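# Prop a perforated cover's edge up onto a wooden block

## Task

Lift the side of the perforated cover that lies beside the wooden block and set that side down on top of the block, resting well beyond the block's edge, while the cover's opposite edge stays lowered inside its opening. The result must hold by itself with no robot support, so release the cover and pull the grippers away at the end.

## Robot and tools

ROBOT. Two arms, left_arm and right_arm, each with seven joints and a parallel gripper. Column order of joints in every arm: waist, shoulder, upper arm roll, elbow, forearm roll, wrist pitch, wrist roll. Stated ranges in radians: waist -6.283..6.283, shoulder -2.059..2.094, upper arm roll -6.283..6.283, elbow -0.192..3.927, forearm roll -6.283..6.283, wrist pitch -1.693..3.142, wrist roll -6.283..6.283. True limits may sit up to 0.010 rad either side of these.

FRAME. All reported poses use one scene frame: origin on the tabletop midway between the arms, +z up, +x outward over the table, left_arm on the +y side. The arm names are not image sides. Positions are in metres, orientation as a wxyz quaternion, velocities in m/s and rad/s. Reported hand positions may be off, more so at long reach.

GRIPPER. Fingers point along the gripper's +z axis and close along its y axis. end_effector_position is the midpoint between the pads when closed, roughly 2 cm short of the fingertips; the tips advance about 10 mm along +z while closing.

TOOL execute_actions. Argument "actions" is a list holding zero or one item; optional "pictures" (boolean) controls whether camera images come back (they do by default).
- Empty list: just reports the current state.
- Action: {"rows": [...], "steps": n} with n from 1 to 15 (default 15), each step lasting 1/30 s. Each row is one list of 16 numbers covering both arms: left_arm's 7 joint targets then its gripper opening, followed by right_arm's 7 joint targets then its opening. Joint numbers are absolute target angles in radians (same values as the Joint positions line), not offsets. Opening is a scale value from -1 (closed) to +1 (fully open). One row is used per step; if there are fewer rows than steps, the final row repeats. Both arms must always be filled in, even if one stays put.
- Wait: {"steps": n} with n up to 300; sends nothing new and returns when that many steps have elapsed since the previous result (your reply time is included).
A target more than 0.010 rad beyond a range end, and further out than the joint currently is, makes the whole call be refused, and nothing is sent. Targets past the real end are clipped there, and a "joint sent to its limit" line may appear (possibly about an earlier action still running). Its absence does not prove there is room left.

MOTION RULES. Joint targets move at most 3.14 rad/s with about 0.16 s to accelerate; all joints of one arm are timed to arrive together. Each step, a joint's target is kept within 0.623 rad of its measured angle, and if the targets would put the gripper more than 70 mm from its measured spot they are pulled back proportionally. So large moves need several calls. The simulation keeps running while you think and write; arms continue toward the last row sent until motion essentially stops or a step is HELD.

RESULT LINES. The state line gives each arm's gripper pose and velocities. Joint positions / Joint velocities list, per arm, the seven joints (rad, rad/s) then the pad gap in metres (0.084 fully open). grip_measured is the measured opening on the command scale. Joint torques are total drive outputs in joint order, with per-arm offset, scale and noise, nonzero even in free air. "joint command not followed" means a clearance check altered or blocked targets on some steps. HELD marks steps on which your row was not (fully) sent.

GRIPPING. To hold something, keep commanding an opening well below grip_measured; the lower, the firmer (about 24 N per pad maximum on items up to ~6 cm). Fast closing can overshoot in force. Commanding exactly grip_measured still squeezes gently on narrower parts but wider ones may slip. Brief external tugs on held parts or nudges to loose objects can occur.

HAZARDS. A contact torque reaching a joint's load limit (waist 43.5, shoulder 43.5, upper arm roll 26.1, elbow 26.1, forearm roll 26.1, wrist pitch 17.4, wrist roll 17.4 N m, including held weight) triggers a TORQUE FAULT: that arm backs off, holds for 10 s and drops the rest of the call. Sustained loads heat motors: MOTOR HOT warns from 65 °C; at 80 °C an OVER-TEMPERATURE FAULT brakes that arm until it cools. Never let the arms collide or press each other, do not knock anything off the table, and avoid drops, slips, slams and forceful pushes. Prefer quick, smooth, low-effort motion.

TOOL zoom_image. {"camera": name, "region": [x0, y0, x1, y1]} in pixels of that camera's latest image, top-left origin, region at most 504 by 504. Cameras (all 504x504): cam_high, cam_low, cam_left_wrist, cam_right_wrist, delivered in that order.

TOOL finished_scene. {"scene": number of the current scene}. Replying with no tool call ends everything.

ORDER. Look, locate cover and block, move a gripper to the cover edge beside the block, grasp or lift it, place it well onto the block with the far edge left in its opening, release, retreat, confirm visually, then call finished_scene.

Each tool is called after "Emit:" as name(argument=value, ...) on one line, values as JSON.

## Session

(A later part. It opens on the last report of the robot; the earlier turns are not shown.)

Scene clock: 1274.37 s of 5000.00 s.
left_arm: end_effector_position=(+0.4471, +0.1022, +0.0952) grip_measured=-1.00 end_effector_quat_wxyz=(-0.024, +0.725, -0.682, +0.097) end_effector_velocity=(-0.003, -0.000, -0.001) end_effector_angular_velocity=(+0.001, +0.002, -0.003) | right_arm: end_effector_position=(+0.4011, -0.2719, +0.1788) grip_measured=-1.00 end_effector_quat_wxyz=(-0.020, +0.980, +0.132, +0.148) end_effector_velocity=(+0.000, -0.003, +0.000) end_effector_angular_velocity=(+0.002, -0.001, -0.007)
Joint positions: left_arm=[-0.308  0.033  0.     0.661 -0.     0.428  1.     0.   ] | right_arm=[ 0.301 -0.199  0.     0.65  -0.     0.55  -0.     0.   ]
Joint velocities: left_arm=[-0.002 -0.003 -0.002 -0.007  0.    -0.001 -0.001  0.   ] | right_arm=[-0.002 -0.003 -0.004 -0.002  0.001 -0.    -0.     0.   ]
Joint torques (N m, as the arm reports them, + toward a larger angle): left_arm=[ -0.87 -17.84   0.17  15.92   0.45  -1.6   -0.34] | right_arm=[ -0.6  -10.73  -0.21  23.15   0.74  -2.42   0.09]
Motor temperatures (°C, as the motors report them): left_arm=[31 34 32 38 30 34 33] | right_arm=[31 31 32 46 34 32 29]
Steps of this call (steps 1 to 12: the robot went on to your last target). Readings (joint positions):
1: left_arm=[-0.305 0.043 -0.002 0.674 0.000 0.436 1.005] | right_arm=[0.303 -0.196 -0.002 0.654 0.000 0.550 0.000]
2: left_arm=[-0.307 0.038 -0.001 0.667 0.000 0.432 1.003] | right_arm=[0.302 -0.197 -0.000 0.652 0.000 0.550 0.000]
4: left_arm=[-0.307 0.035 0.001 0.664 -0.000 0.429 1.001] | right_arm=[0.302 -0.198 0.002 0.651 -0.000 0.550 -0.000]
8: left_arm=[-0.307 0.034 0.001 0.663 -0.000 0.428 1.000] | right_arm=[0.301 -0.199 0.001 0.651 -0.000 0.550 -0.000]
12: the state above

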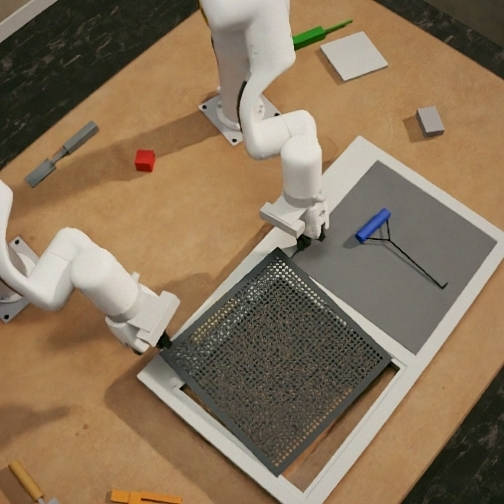

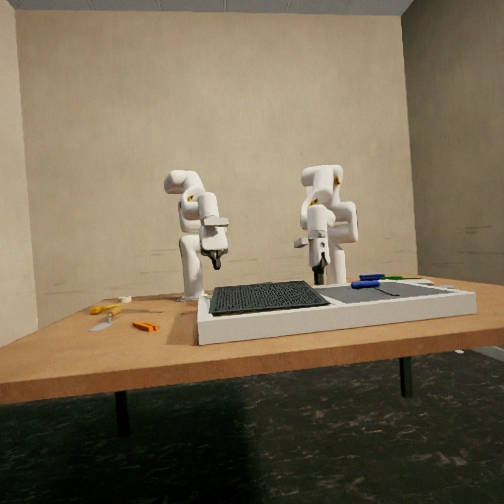

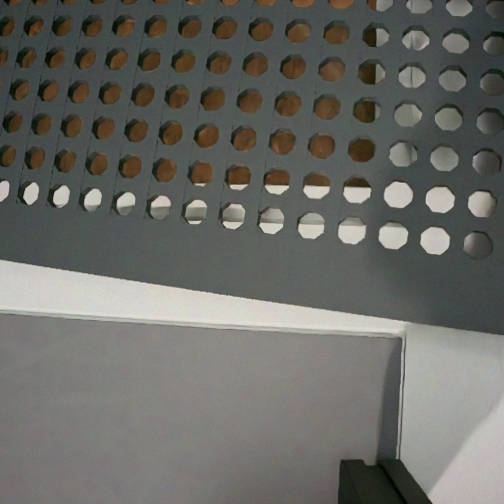

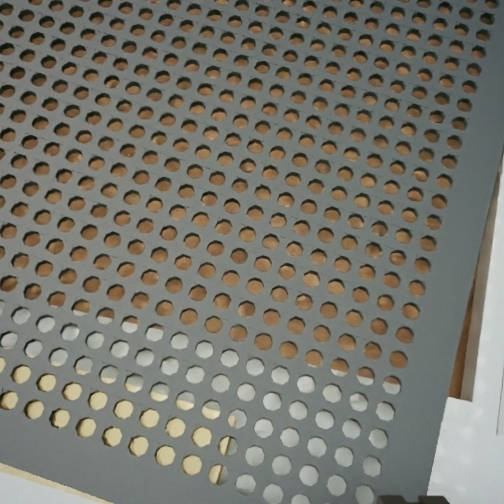

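Emit:
execute_actions(actions=[{"rows":[[-0.318,0.0427,0,0.6736,0,0.431,1,-1,0.3,-0.2,0,0.65,0,0.55,0,-1],[-0.328,0.053,0,0.687,0,0.434,1,-1,0.3,-0.2,0,0.65,0,0.55,0,-1],[-0.339,0.063,0,0.70,0,0.437,1,-1,0.3,-0.2,0,0.65,0,0.55,0,-1],[-0.349,0.0734,0,0.713,0,0.44,1,-1,0.3,-0.2,0,0.65,0,0.55,0,-1],[-0.354,0.0786,0,0.72,0,0.441,1,-1,0.3,-0.2,0,0.65,0,0.55,0,-1],[-0.359,0.0837,0,0.7264,0,0.443,1,-1,0.3,-0.2,0,0.65,0,0.55,0,-1],[-0.364,0.089,0,0.733,0,0.444,1,-1,0.3,-0.2,0,0.65,0,0.55,0,-1],[-0.369,0.094,0,0.7396,0,0.4456,1,-1,0.3,-0.2,0,0.65,0,0.55,0,-1],[-0.374,0.099,0,0.746,0,0.447,1,-1,0.3,-0.2,0,0.65,0,0.55,0,-1],[-0.379,0.104,0,0.753,0,0.4486,1,-1,0.3,-0.2,0,0.65,0,0.55,0,-1],[-0.3845,0.109,0,0.7594,0,0.45,1,-1,0.3,-0.2,0,0.65,0,0.55,0,-1],[-0.39,0.1145,0,0.766,0,0.4515,1,-1,0.3,-0.2,0,0.65,0,0.55,0,-1]],"steps":15}], pictures=false)

Emit:
execute_actions(actions=[{"steps":20}])

Emit:
zoom_image(camera="cam_high", region=[240,320,424,504])

Scene clock: 1293.33 s of 5000.00 s.
left_arm: end_effector_position=(+0.4510, +0.0581, +0.0943) grip_measured=-1.00 end_effector_quat_wxyz=(-0.020, +0.698, -0.709, +0.096) end_effector_velocity=(-0.008, -0.058, -0.000) end_effector_angular_velocity=(-0.008, -0.004, -0.108) | right_arm: end_effector_position=(+0.4012, -0.2724, +0.1790) grip_measured=-1.00 end_effector_quat_wxyz=(-0.020, +0.980, +0.131, +0.148) end_effector_velocity=(-0.000, -0.000, -0.000) end_effector_angular_velocity=(-0.000, +0.001, -0.001)
Joint positions: left_arm=[-0.386  0.112  0.001  0.76   0.     0.451  1.     0.   ] | right_arm=[ 0.3  -0.2  -0.    0.65  0.    0.55 -0.    0.  ]
Joint velocities: left_arm=[-0.08   0.07  -0.03   0.088 -0.001  0.01  -0.001  0.   ] | right_arm=[-0.    -0.    -0.    -0.    -0.     0.001  0.     0.   ]
Joint torques (N m, as the arm reports them, + toward a larger angle): left_arm=[ -1.09 -22.57  -0.46  17.76  -0.12  -2.28  -0.29] | right_arm=[ -0.58 -11.02  -0.3   23.08   0.7   -2.42   0.08]
Motor temperatures (°C, as the motors report them): left_arm=[31 33 32 37 30 34 33] | right_arm=[31 31 32 48 34 32 29]
Steps of this call (steps 1 to 30: the robot went on to your last target; steps 31 to 90: nothing new was sent; then 15.47 s passed at rest; steps 91 to 105: all 15 steps of this action). Readings (joint positions):
91: left_arm=[-0.308 0.033 0.000 0.661 -0.000 0.428 1.000] | right_arm=[0.300 -0.200 0.000 0.650 -0.000 0.550 0.000]
92: left_arm=[-0.310 0.034 0.001 0.663 -0.000 0.429 1.000] | right_arm=[0.300 -0.200 0.000 0.650 -0.000 0.550 -0.000]
94: left_arm=[-0.321 0.046 0.001 0.677 -0.000 0.432 1.000] | right_arm=[0.300 -0.200 -0.000 0.650 0.000 0.550 -0.000]
98: left_arm=[-0.353 0.077 -0.001 0.718 0.000 0.440 1.000] | right_arm=[0.300 -0.200 -0.000 0.650 0.000 0.550 0.000]
105: the state above

Scene clock: 1294.00 s of 5000.00 s.
left_arm: end_effector_position=(+0.4516, +0.0543, +0.0955) grip_measured=-1.00 end_effector_quat_wxyz=(-0.020, +0.696, -0.711, +0.098) end_effector_velocity=(-0.000, +0.000, -0.000) end_effector_angular_velocity=(+0.000, +0.000, +0.000) | right_arm: end_effector_position=(+0.4012, -0.2724, +0.1790) grip_measured=-1.00 end_effector_quat_wxyz=(-0.020, +0.980, +0.131, +0.148) end_effector_velocity=(-0.001, +0.000, -0.001) end_effector_angular_velocity=(-0.001, +0.003, +0.001)
Joint positions: left_arm=[-0.39   0.114 -0.     0.766 -0.     0.451  1.     0.   ] | right_arm=[ 0.3  -0.2  -0.    0.65 -0.    0.55 -0.    0.  ]
Joint velocities: left_arm=[ 0.    -0.     0.    -0.     0.     0.001  0.     0.   ] | right_arm=[ 0.     0.002  0.001 -0.     0.     0.002  0.     0.   ]
Joint torques (N m, as the arm reports them, + toward a larger angle): left_arm=[ -2.74 -21.18  -1.    19.2   -0.13  -2.48  -0.24] | right_arm=[ -0.46 -11.01  -0.31  23.13   0.67  -2.37   0.02]
Motor temperatures (°C, as the motors report them): left_arm=[31 33 32 37 30 34 33] | right_arm=[31 31 32 48 34 32 29]
Steps of this call (steps 1 to 15: the robot went on to your last target; steps 16 to 20: nothing new was sent). Readings (joint positions):
1: left_arm=[-0.388 0.113 0.000 0.762 0.000 0.452 1.000] | right_arm=[0.300 -0.200 0.000 0.650 0.000 0.550 -0.000]
2: left_arm=[-0.389 0.114 -0.000 0.763 0.000 0.452 1.000] | right_arm=[0.300 -0.200 -0.000 0.650 0.000 0.550 -0.000]
4: left_arm=[-0.389 0.115 0.000 0.764 0.000 0.452 1.000] | right_arm=[0.300 -0.200 0.000 0.650 0.000 0.550 0.000]
8: left_arm=[-0.389 0.115 0.001 0.765 0.000 0.452 1.000] | right_arm=[0.300 -0.200 0.000 0.650 0.000 0.550 0.000]
20: the state above
All arms were judged still, so your last target was given up. Only a new action makes them travel on or press farther. Fingers that are still opening or closing keep moving.

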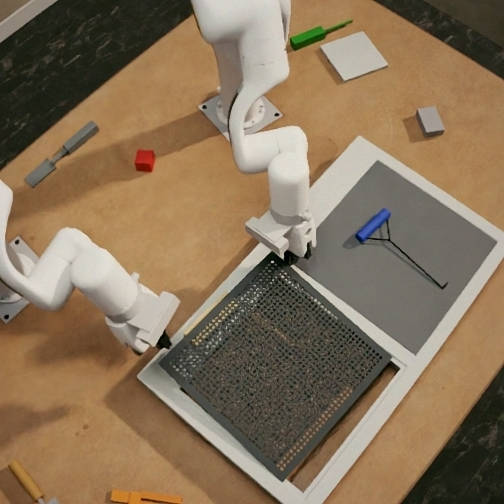

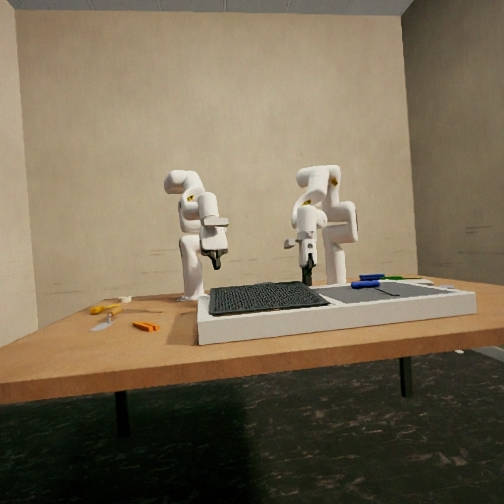

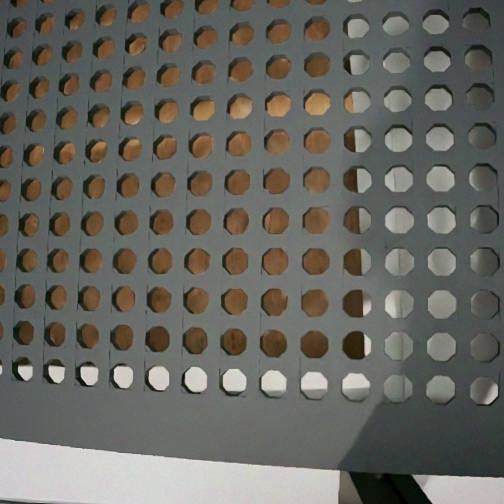

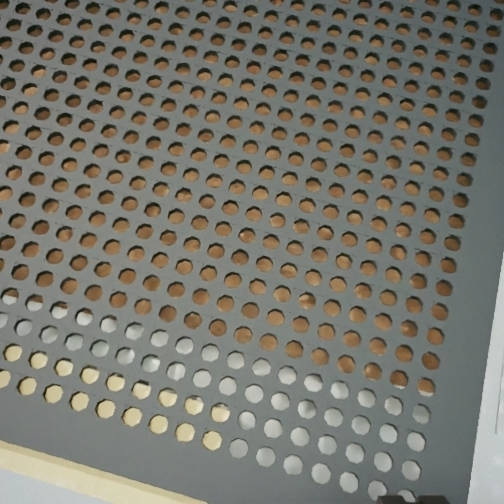

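Region (240, 320, 424, 504) of cam_high's 504x504 image, scaled by 2.739, with more detail than that image has.

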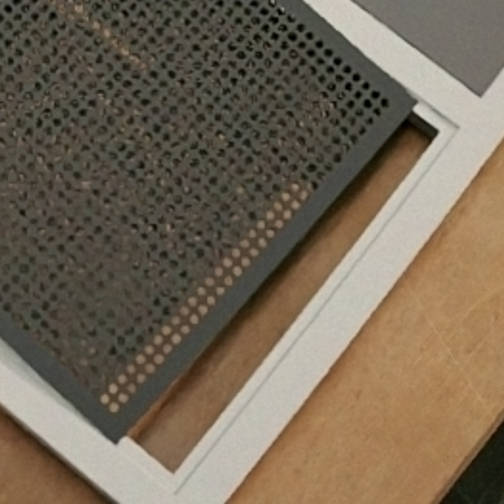

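Working nicely. About 1.2 cm more.

Emit:
execute_actions(actions=[{"rows":[[-0.393,0.1175,0,0.77,0,0.4525,1,-1,0.3,-0.2,0,0.65,0,0.55,0,-1],[-0.396,0.1205,0,0.774,0,0.4535,1,-1,0.3,-0.2,0,0.65,0,0.55,0,-1],[-0.399,0.1235,0,0.778,0,0.4545,1,-1,0.3,-0.2,0,0.65,0,0.55,0,-1],[-0.402,0.1265,0,0.782,0,0.4555,1,-1,0.3,-0.2,0,0.65,0,0.55,0,-1],[-0.405,0.13,0,0.786,0,0.456,1,-1,0.3,-0.2,0,0.65,0,0.55,0,-1],[-0.408,0.133,0,0.79,0,0.457,1,-1,0.3,-0.2,0,0.65,0,0.55,0,-1],[-0.411,0.136,0,0.7937,0,0.4577,1,-1,0.3,-0.2,0,0.65,0,0.55,0,-1]],"steps":15}])

Emit:
zoom_image(camera="cam_high", region=[240,320,424,504])

Scene clock: 1307.77 s of 5000.00 s.
left_arm: end_effector_position=(+0.4519, +0.0417, +0.0952) grip_measured=-1.00 end_effector_quat_wxyz=(-0.019, +0.688, -0.718, +0.098) end_effector_velocity=(+0.004, +0.001, +0.003) end_effector_angular_velocity=(-0.004, -0.006, +0.006) | right_arm: end_effector_position=(+0.4012, -0.2724, +0.1790) grip_measured=-1.00 end_effector_quat_wxyz=(-0.020, +0.980, +0.131, +0.148) end_effector_velocity=(-0.000, +0.000, -0.001) end_effector_angular_velocity=(-0.000, +0.003, -0.000)
Joint positions: left_arm=[-0.411  0.136 -0.     0.794 -0.     0.457  1.     0.   ] | right_arm=[ 0.3  -0.2   0.    0.65 -0.    0.55 -0.    0.  ]
Joint velocities: left_arm=[ 0.001 -0.002  0.004  0.005 -0.001 -0.001 -0.     0.   ] | right_arm=[0.    0.002 0.    0.    0.    0.001 0.    0.   ]
Joint torques (N m, as the arm reports them, + toward a larger angle): left_arm=[ -1.66 -21.32  -0.98  19.05  -0.15  -2.25  -0.32] | right_arm=[ -0.71 -10.94  -0.28  23.07   0.75  -2.48   0.06]
Motor temperatures (°C, as the motors report them): left_arm=[31 33 32 37 30 34 33] | right_arm=[31 31 32 48 34 33 29]
Steps of this call (steps 1 to 90: nothing new was sent; then 10.27 s passed at rest; steps 91 to 105: all 15 steps of this action). Readings (joint positions):
91: left_arm=[-0.390 0.115 0.000 0.766 -0.000 0.452 1.000] | right_arm=[0.300 -0.200 0.000 0.650 -0.000 0.550 0.000]
92: left_arm=[-0.391 0.115 0.000 0.767 0.000 0.452 1.000] | right_arm=[0.300 -0.200 -0.000 0.650 -0.000 0.550 -0.000]
94: left_arm=[-0.394 0.119 0.001 0.771 0.000 0.454 1.000] | right_arm=[0.300 -0.200 -0.000 0.650 -0.000 0.550 -0.000]
98: left_arm=[-0.405 0.130 0.000 0.785 0.000 0.457 1.000] | right_arm=[0.300 -0.200 0.000 0.650 0.000 0.550 0.000]
105: the state above

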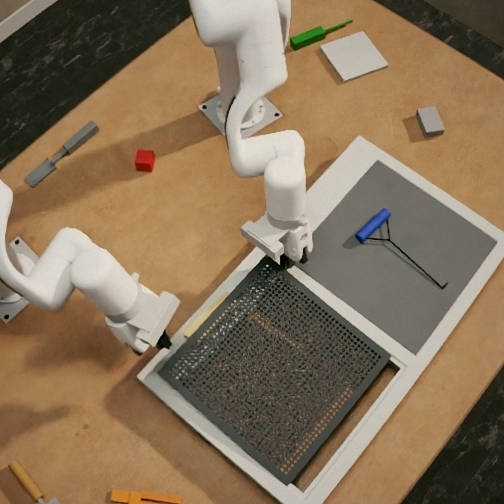

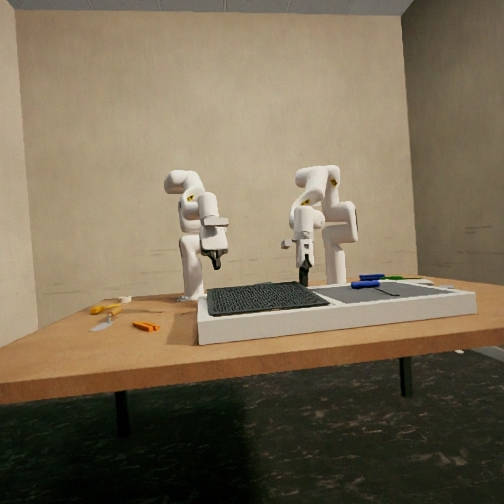

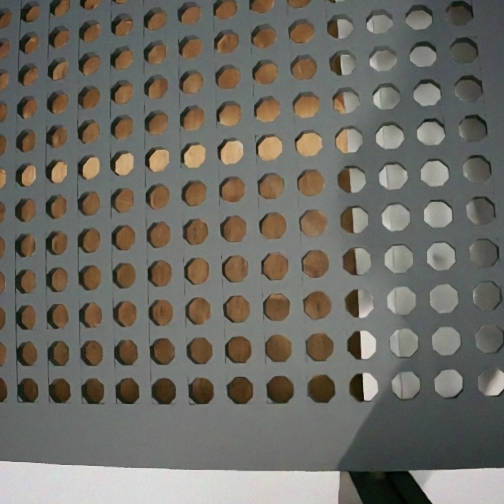

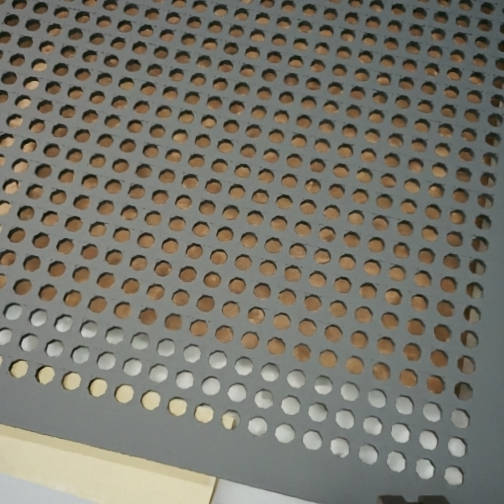

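Region (240, 320, 424, 504) of cam_high's 504x504 image, scaled by 2.739, with more detail than that image has.

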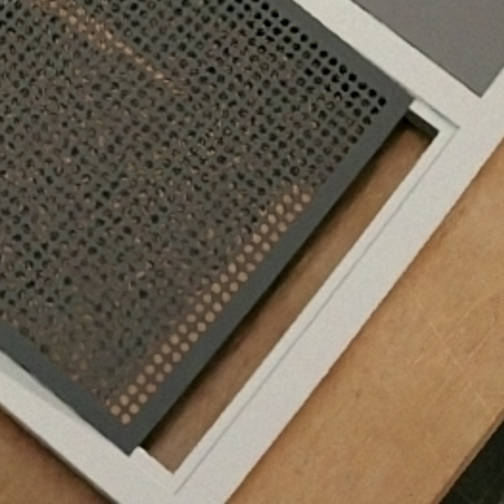

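Square, overlap ~3 cm. Retreat and check corners.

Emit:
execute_actions(actions=[{"rows":[[-0.40,0.125,0,0.78,0,0.455,1,-1,0.27,-0.23,0,0.63,0,0.56,0,-1],[-0.385,0.11,0,0.76,0,0.45,1,-1,0.24,-0.26,0,0.61,0,0.58,0,-1],[-0.36,0.08,0,0.73,0,0.45,1,-1,0.2,-0.3,0,0.59,0,0.6,0,-1],[-0.33,0.04,0,0.7,0,0.46,1,-1,0.16,-0.34,0,0.57,0,0.63,0,-1],[-0.28,-0.03,0,0.67,0,0.5,1,-1,0.12,-0.38,0,0.55,0,0.66,0,-1],[-0.2,-0.12,0,0.64,0,0.56,1,-1,0.08,-0.42,0,0.53,0,0.7,0,-1],[-0.1,-0.25,0,0.6,0,0.65,1,-1,0.04,-0.46,0,0.51,0,0.75,0,-1],[0,-0.4,0,0.55,0,0.8,1,-1,0,-0.5,0,0.5,0,0.8,0,-1]],"steps":15}])

Emit:
zoom_image(camera="cam_high", region=[350,325,420,385])

Emit:
zoom_image(camera="cam_low", region=[190,270,350,340])

Scene clock: 1320.37 s of 5000.00 s.
left_arm: end_effector_position=(+0.4411, +0.1936, +0.1621) grip_measured=-1.00 end_effector_quat_wxyz=(-0.029, +0.787, -0.611, +0.082) end_effector_velocity=(-0.129, +0.400, +0.177) end_effector_angular_velocity=(+0.046, +0.143, +0.832) | right_arm: end_effector_position=(+0.3302, -0.4016, +0.1985) grip_measured=-1.00 end_effector_quat_wxyz=(+0.001, +0.995, -0.016, +0.102) end_effector_velocity=(-0.035, -0.012, -0.006) end_effector_angular_velocity=(-0.019, +0.080, -0.033)
Joint positions: left_arm=[-0.119 -0.241  0.001  0.61  -0.     0.677  1.     0.   ] | right_arm=[ 0.004 -0.496 -0.002  0.502 -0.     0.794  0.     0.   ]
Joint velocities: left_arm=[ 0.831 -1.112  0.001 -0.412  0.     0.849 -0.     0.   ] | right_arm=[-0.073 -0.072  0.045 -0.041  0.     0.111 -0.     0.   ]
Joint torques (N m, as the arm reports them, + toward a larger angle): left_arm=[ -0.58 -13.57  -0.52  16.96   0.07  -1.17  -0.32] | right_arm=[ 1.05 -4.63  0.63 24.19  0.79 -2.56  0.08]
Motor temperatures (°C, as the motors report them): left_arm=[31 33 32 38 30 34 33] | right_arm=[31 31 32 49 34 33 29]
Steps of this call (steps 1 to 15: the robot went on to your last target; steps 16 to 90: nothing new was sent; then 9.10 s passed at rest; steps 91 to 105: all 15 steps of this action). Readings (joint positions):
91: left_arm=[-0.411 0.136 -0.000 0.794 0.000 0.458 1.000] | right_arm=[0.300 -0.200 0.000 0.650 -0.000 0.550 -0.000]
92: left_arm=[-0.409 0.134 -0.001 0.791 -0.000 0.457 1.000] | right_arm=[0.295 -0.204 0.001 0.647 -0.000 0.552 -0.000]
94: left_arm=[-0.395 0.118 -0.003 0.774 0.000 0.453 1.000] | right_arm=[0.266 -0.234 0.004 0.627 -0.000 0.567 -0.000]
98: left_arm=[-0.308 0.011 -0.001 0.698 -0.000 0.489 1.000] | right_arm=[0.148 -0.352 -0.002 0.566 0.000 0.647 0.000]
105: the state above

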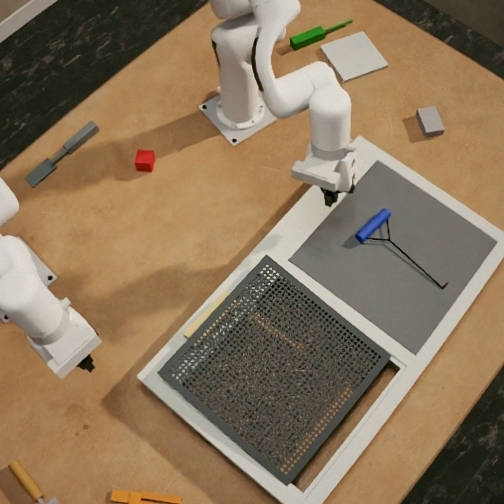

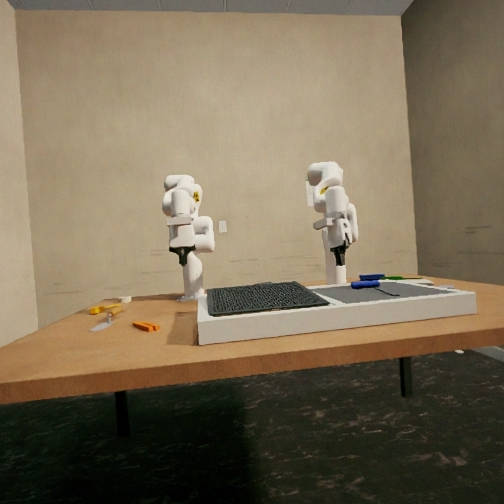

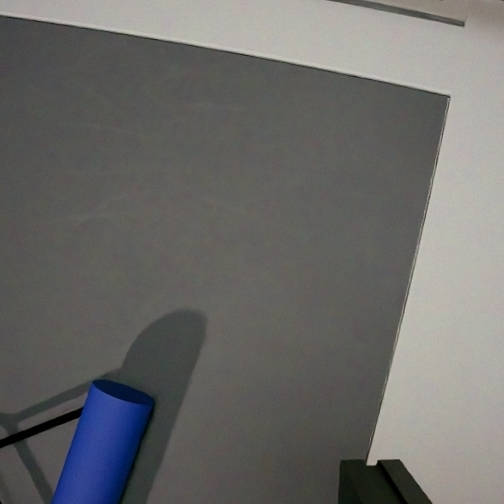

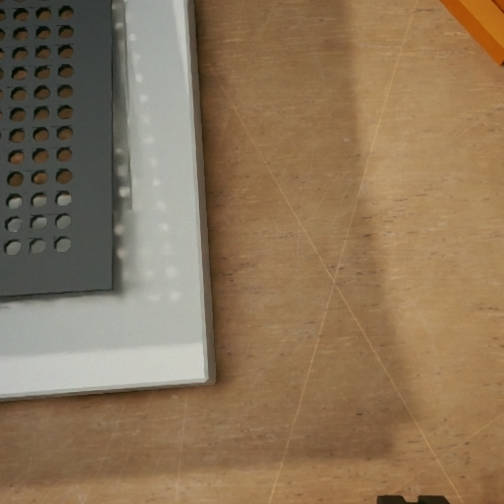

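Region (350, 325, 420, 385) of cam_high's 504x504 image, scaled by 7.200, with more detail than that image has; it fills the top 432 rows of this view, and the rest is white.

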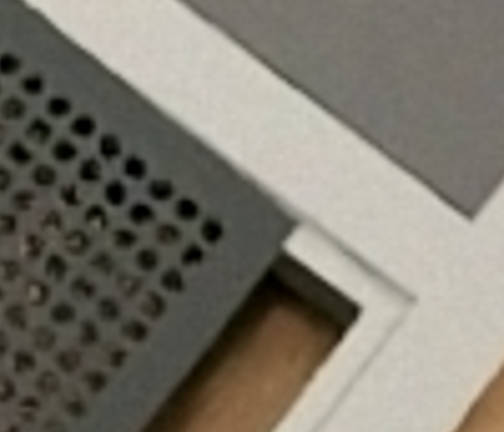

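Region (190, 270, 350, 340) of cam_low's 504x504 image, scaled by 3.150, with more detail than that image has; it fills the top 220 rows of this view, and the rest is white.

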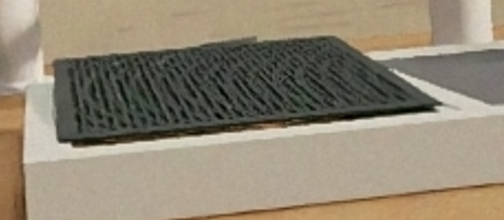

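The corner is inside the step.

Emit:
finished_scene(scene=2)

The scene is finished: the task was done.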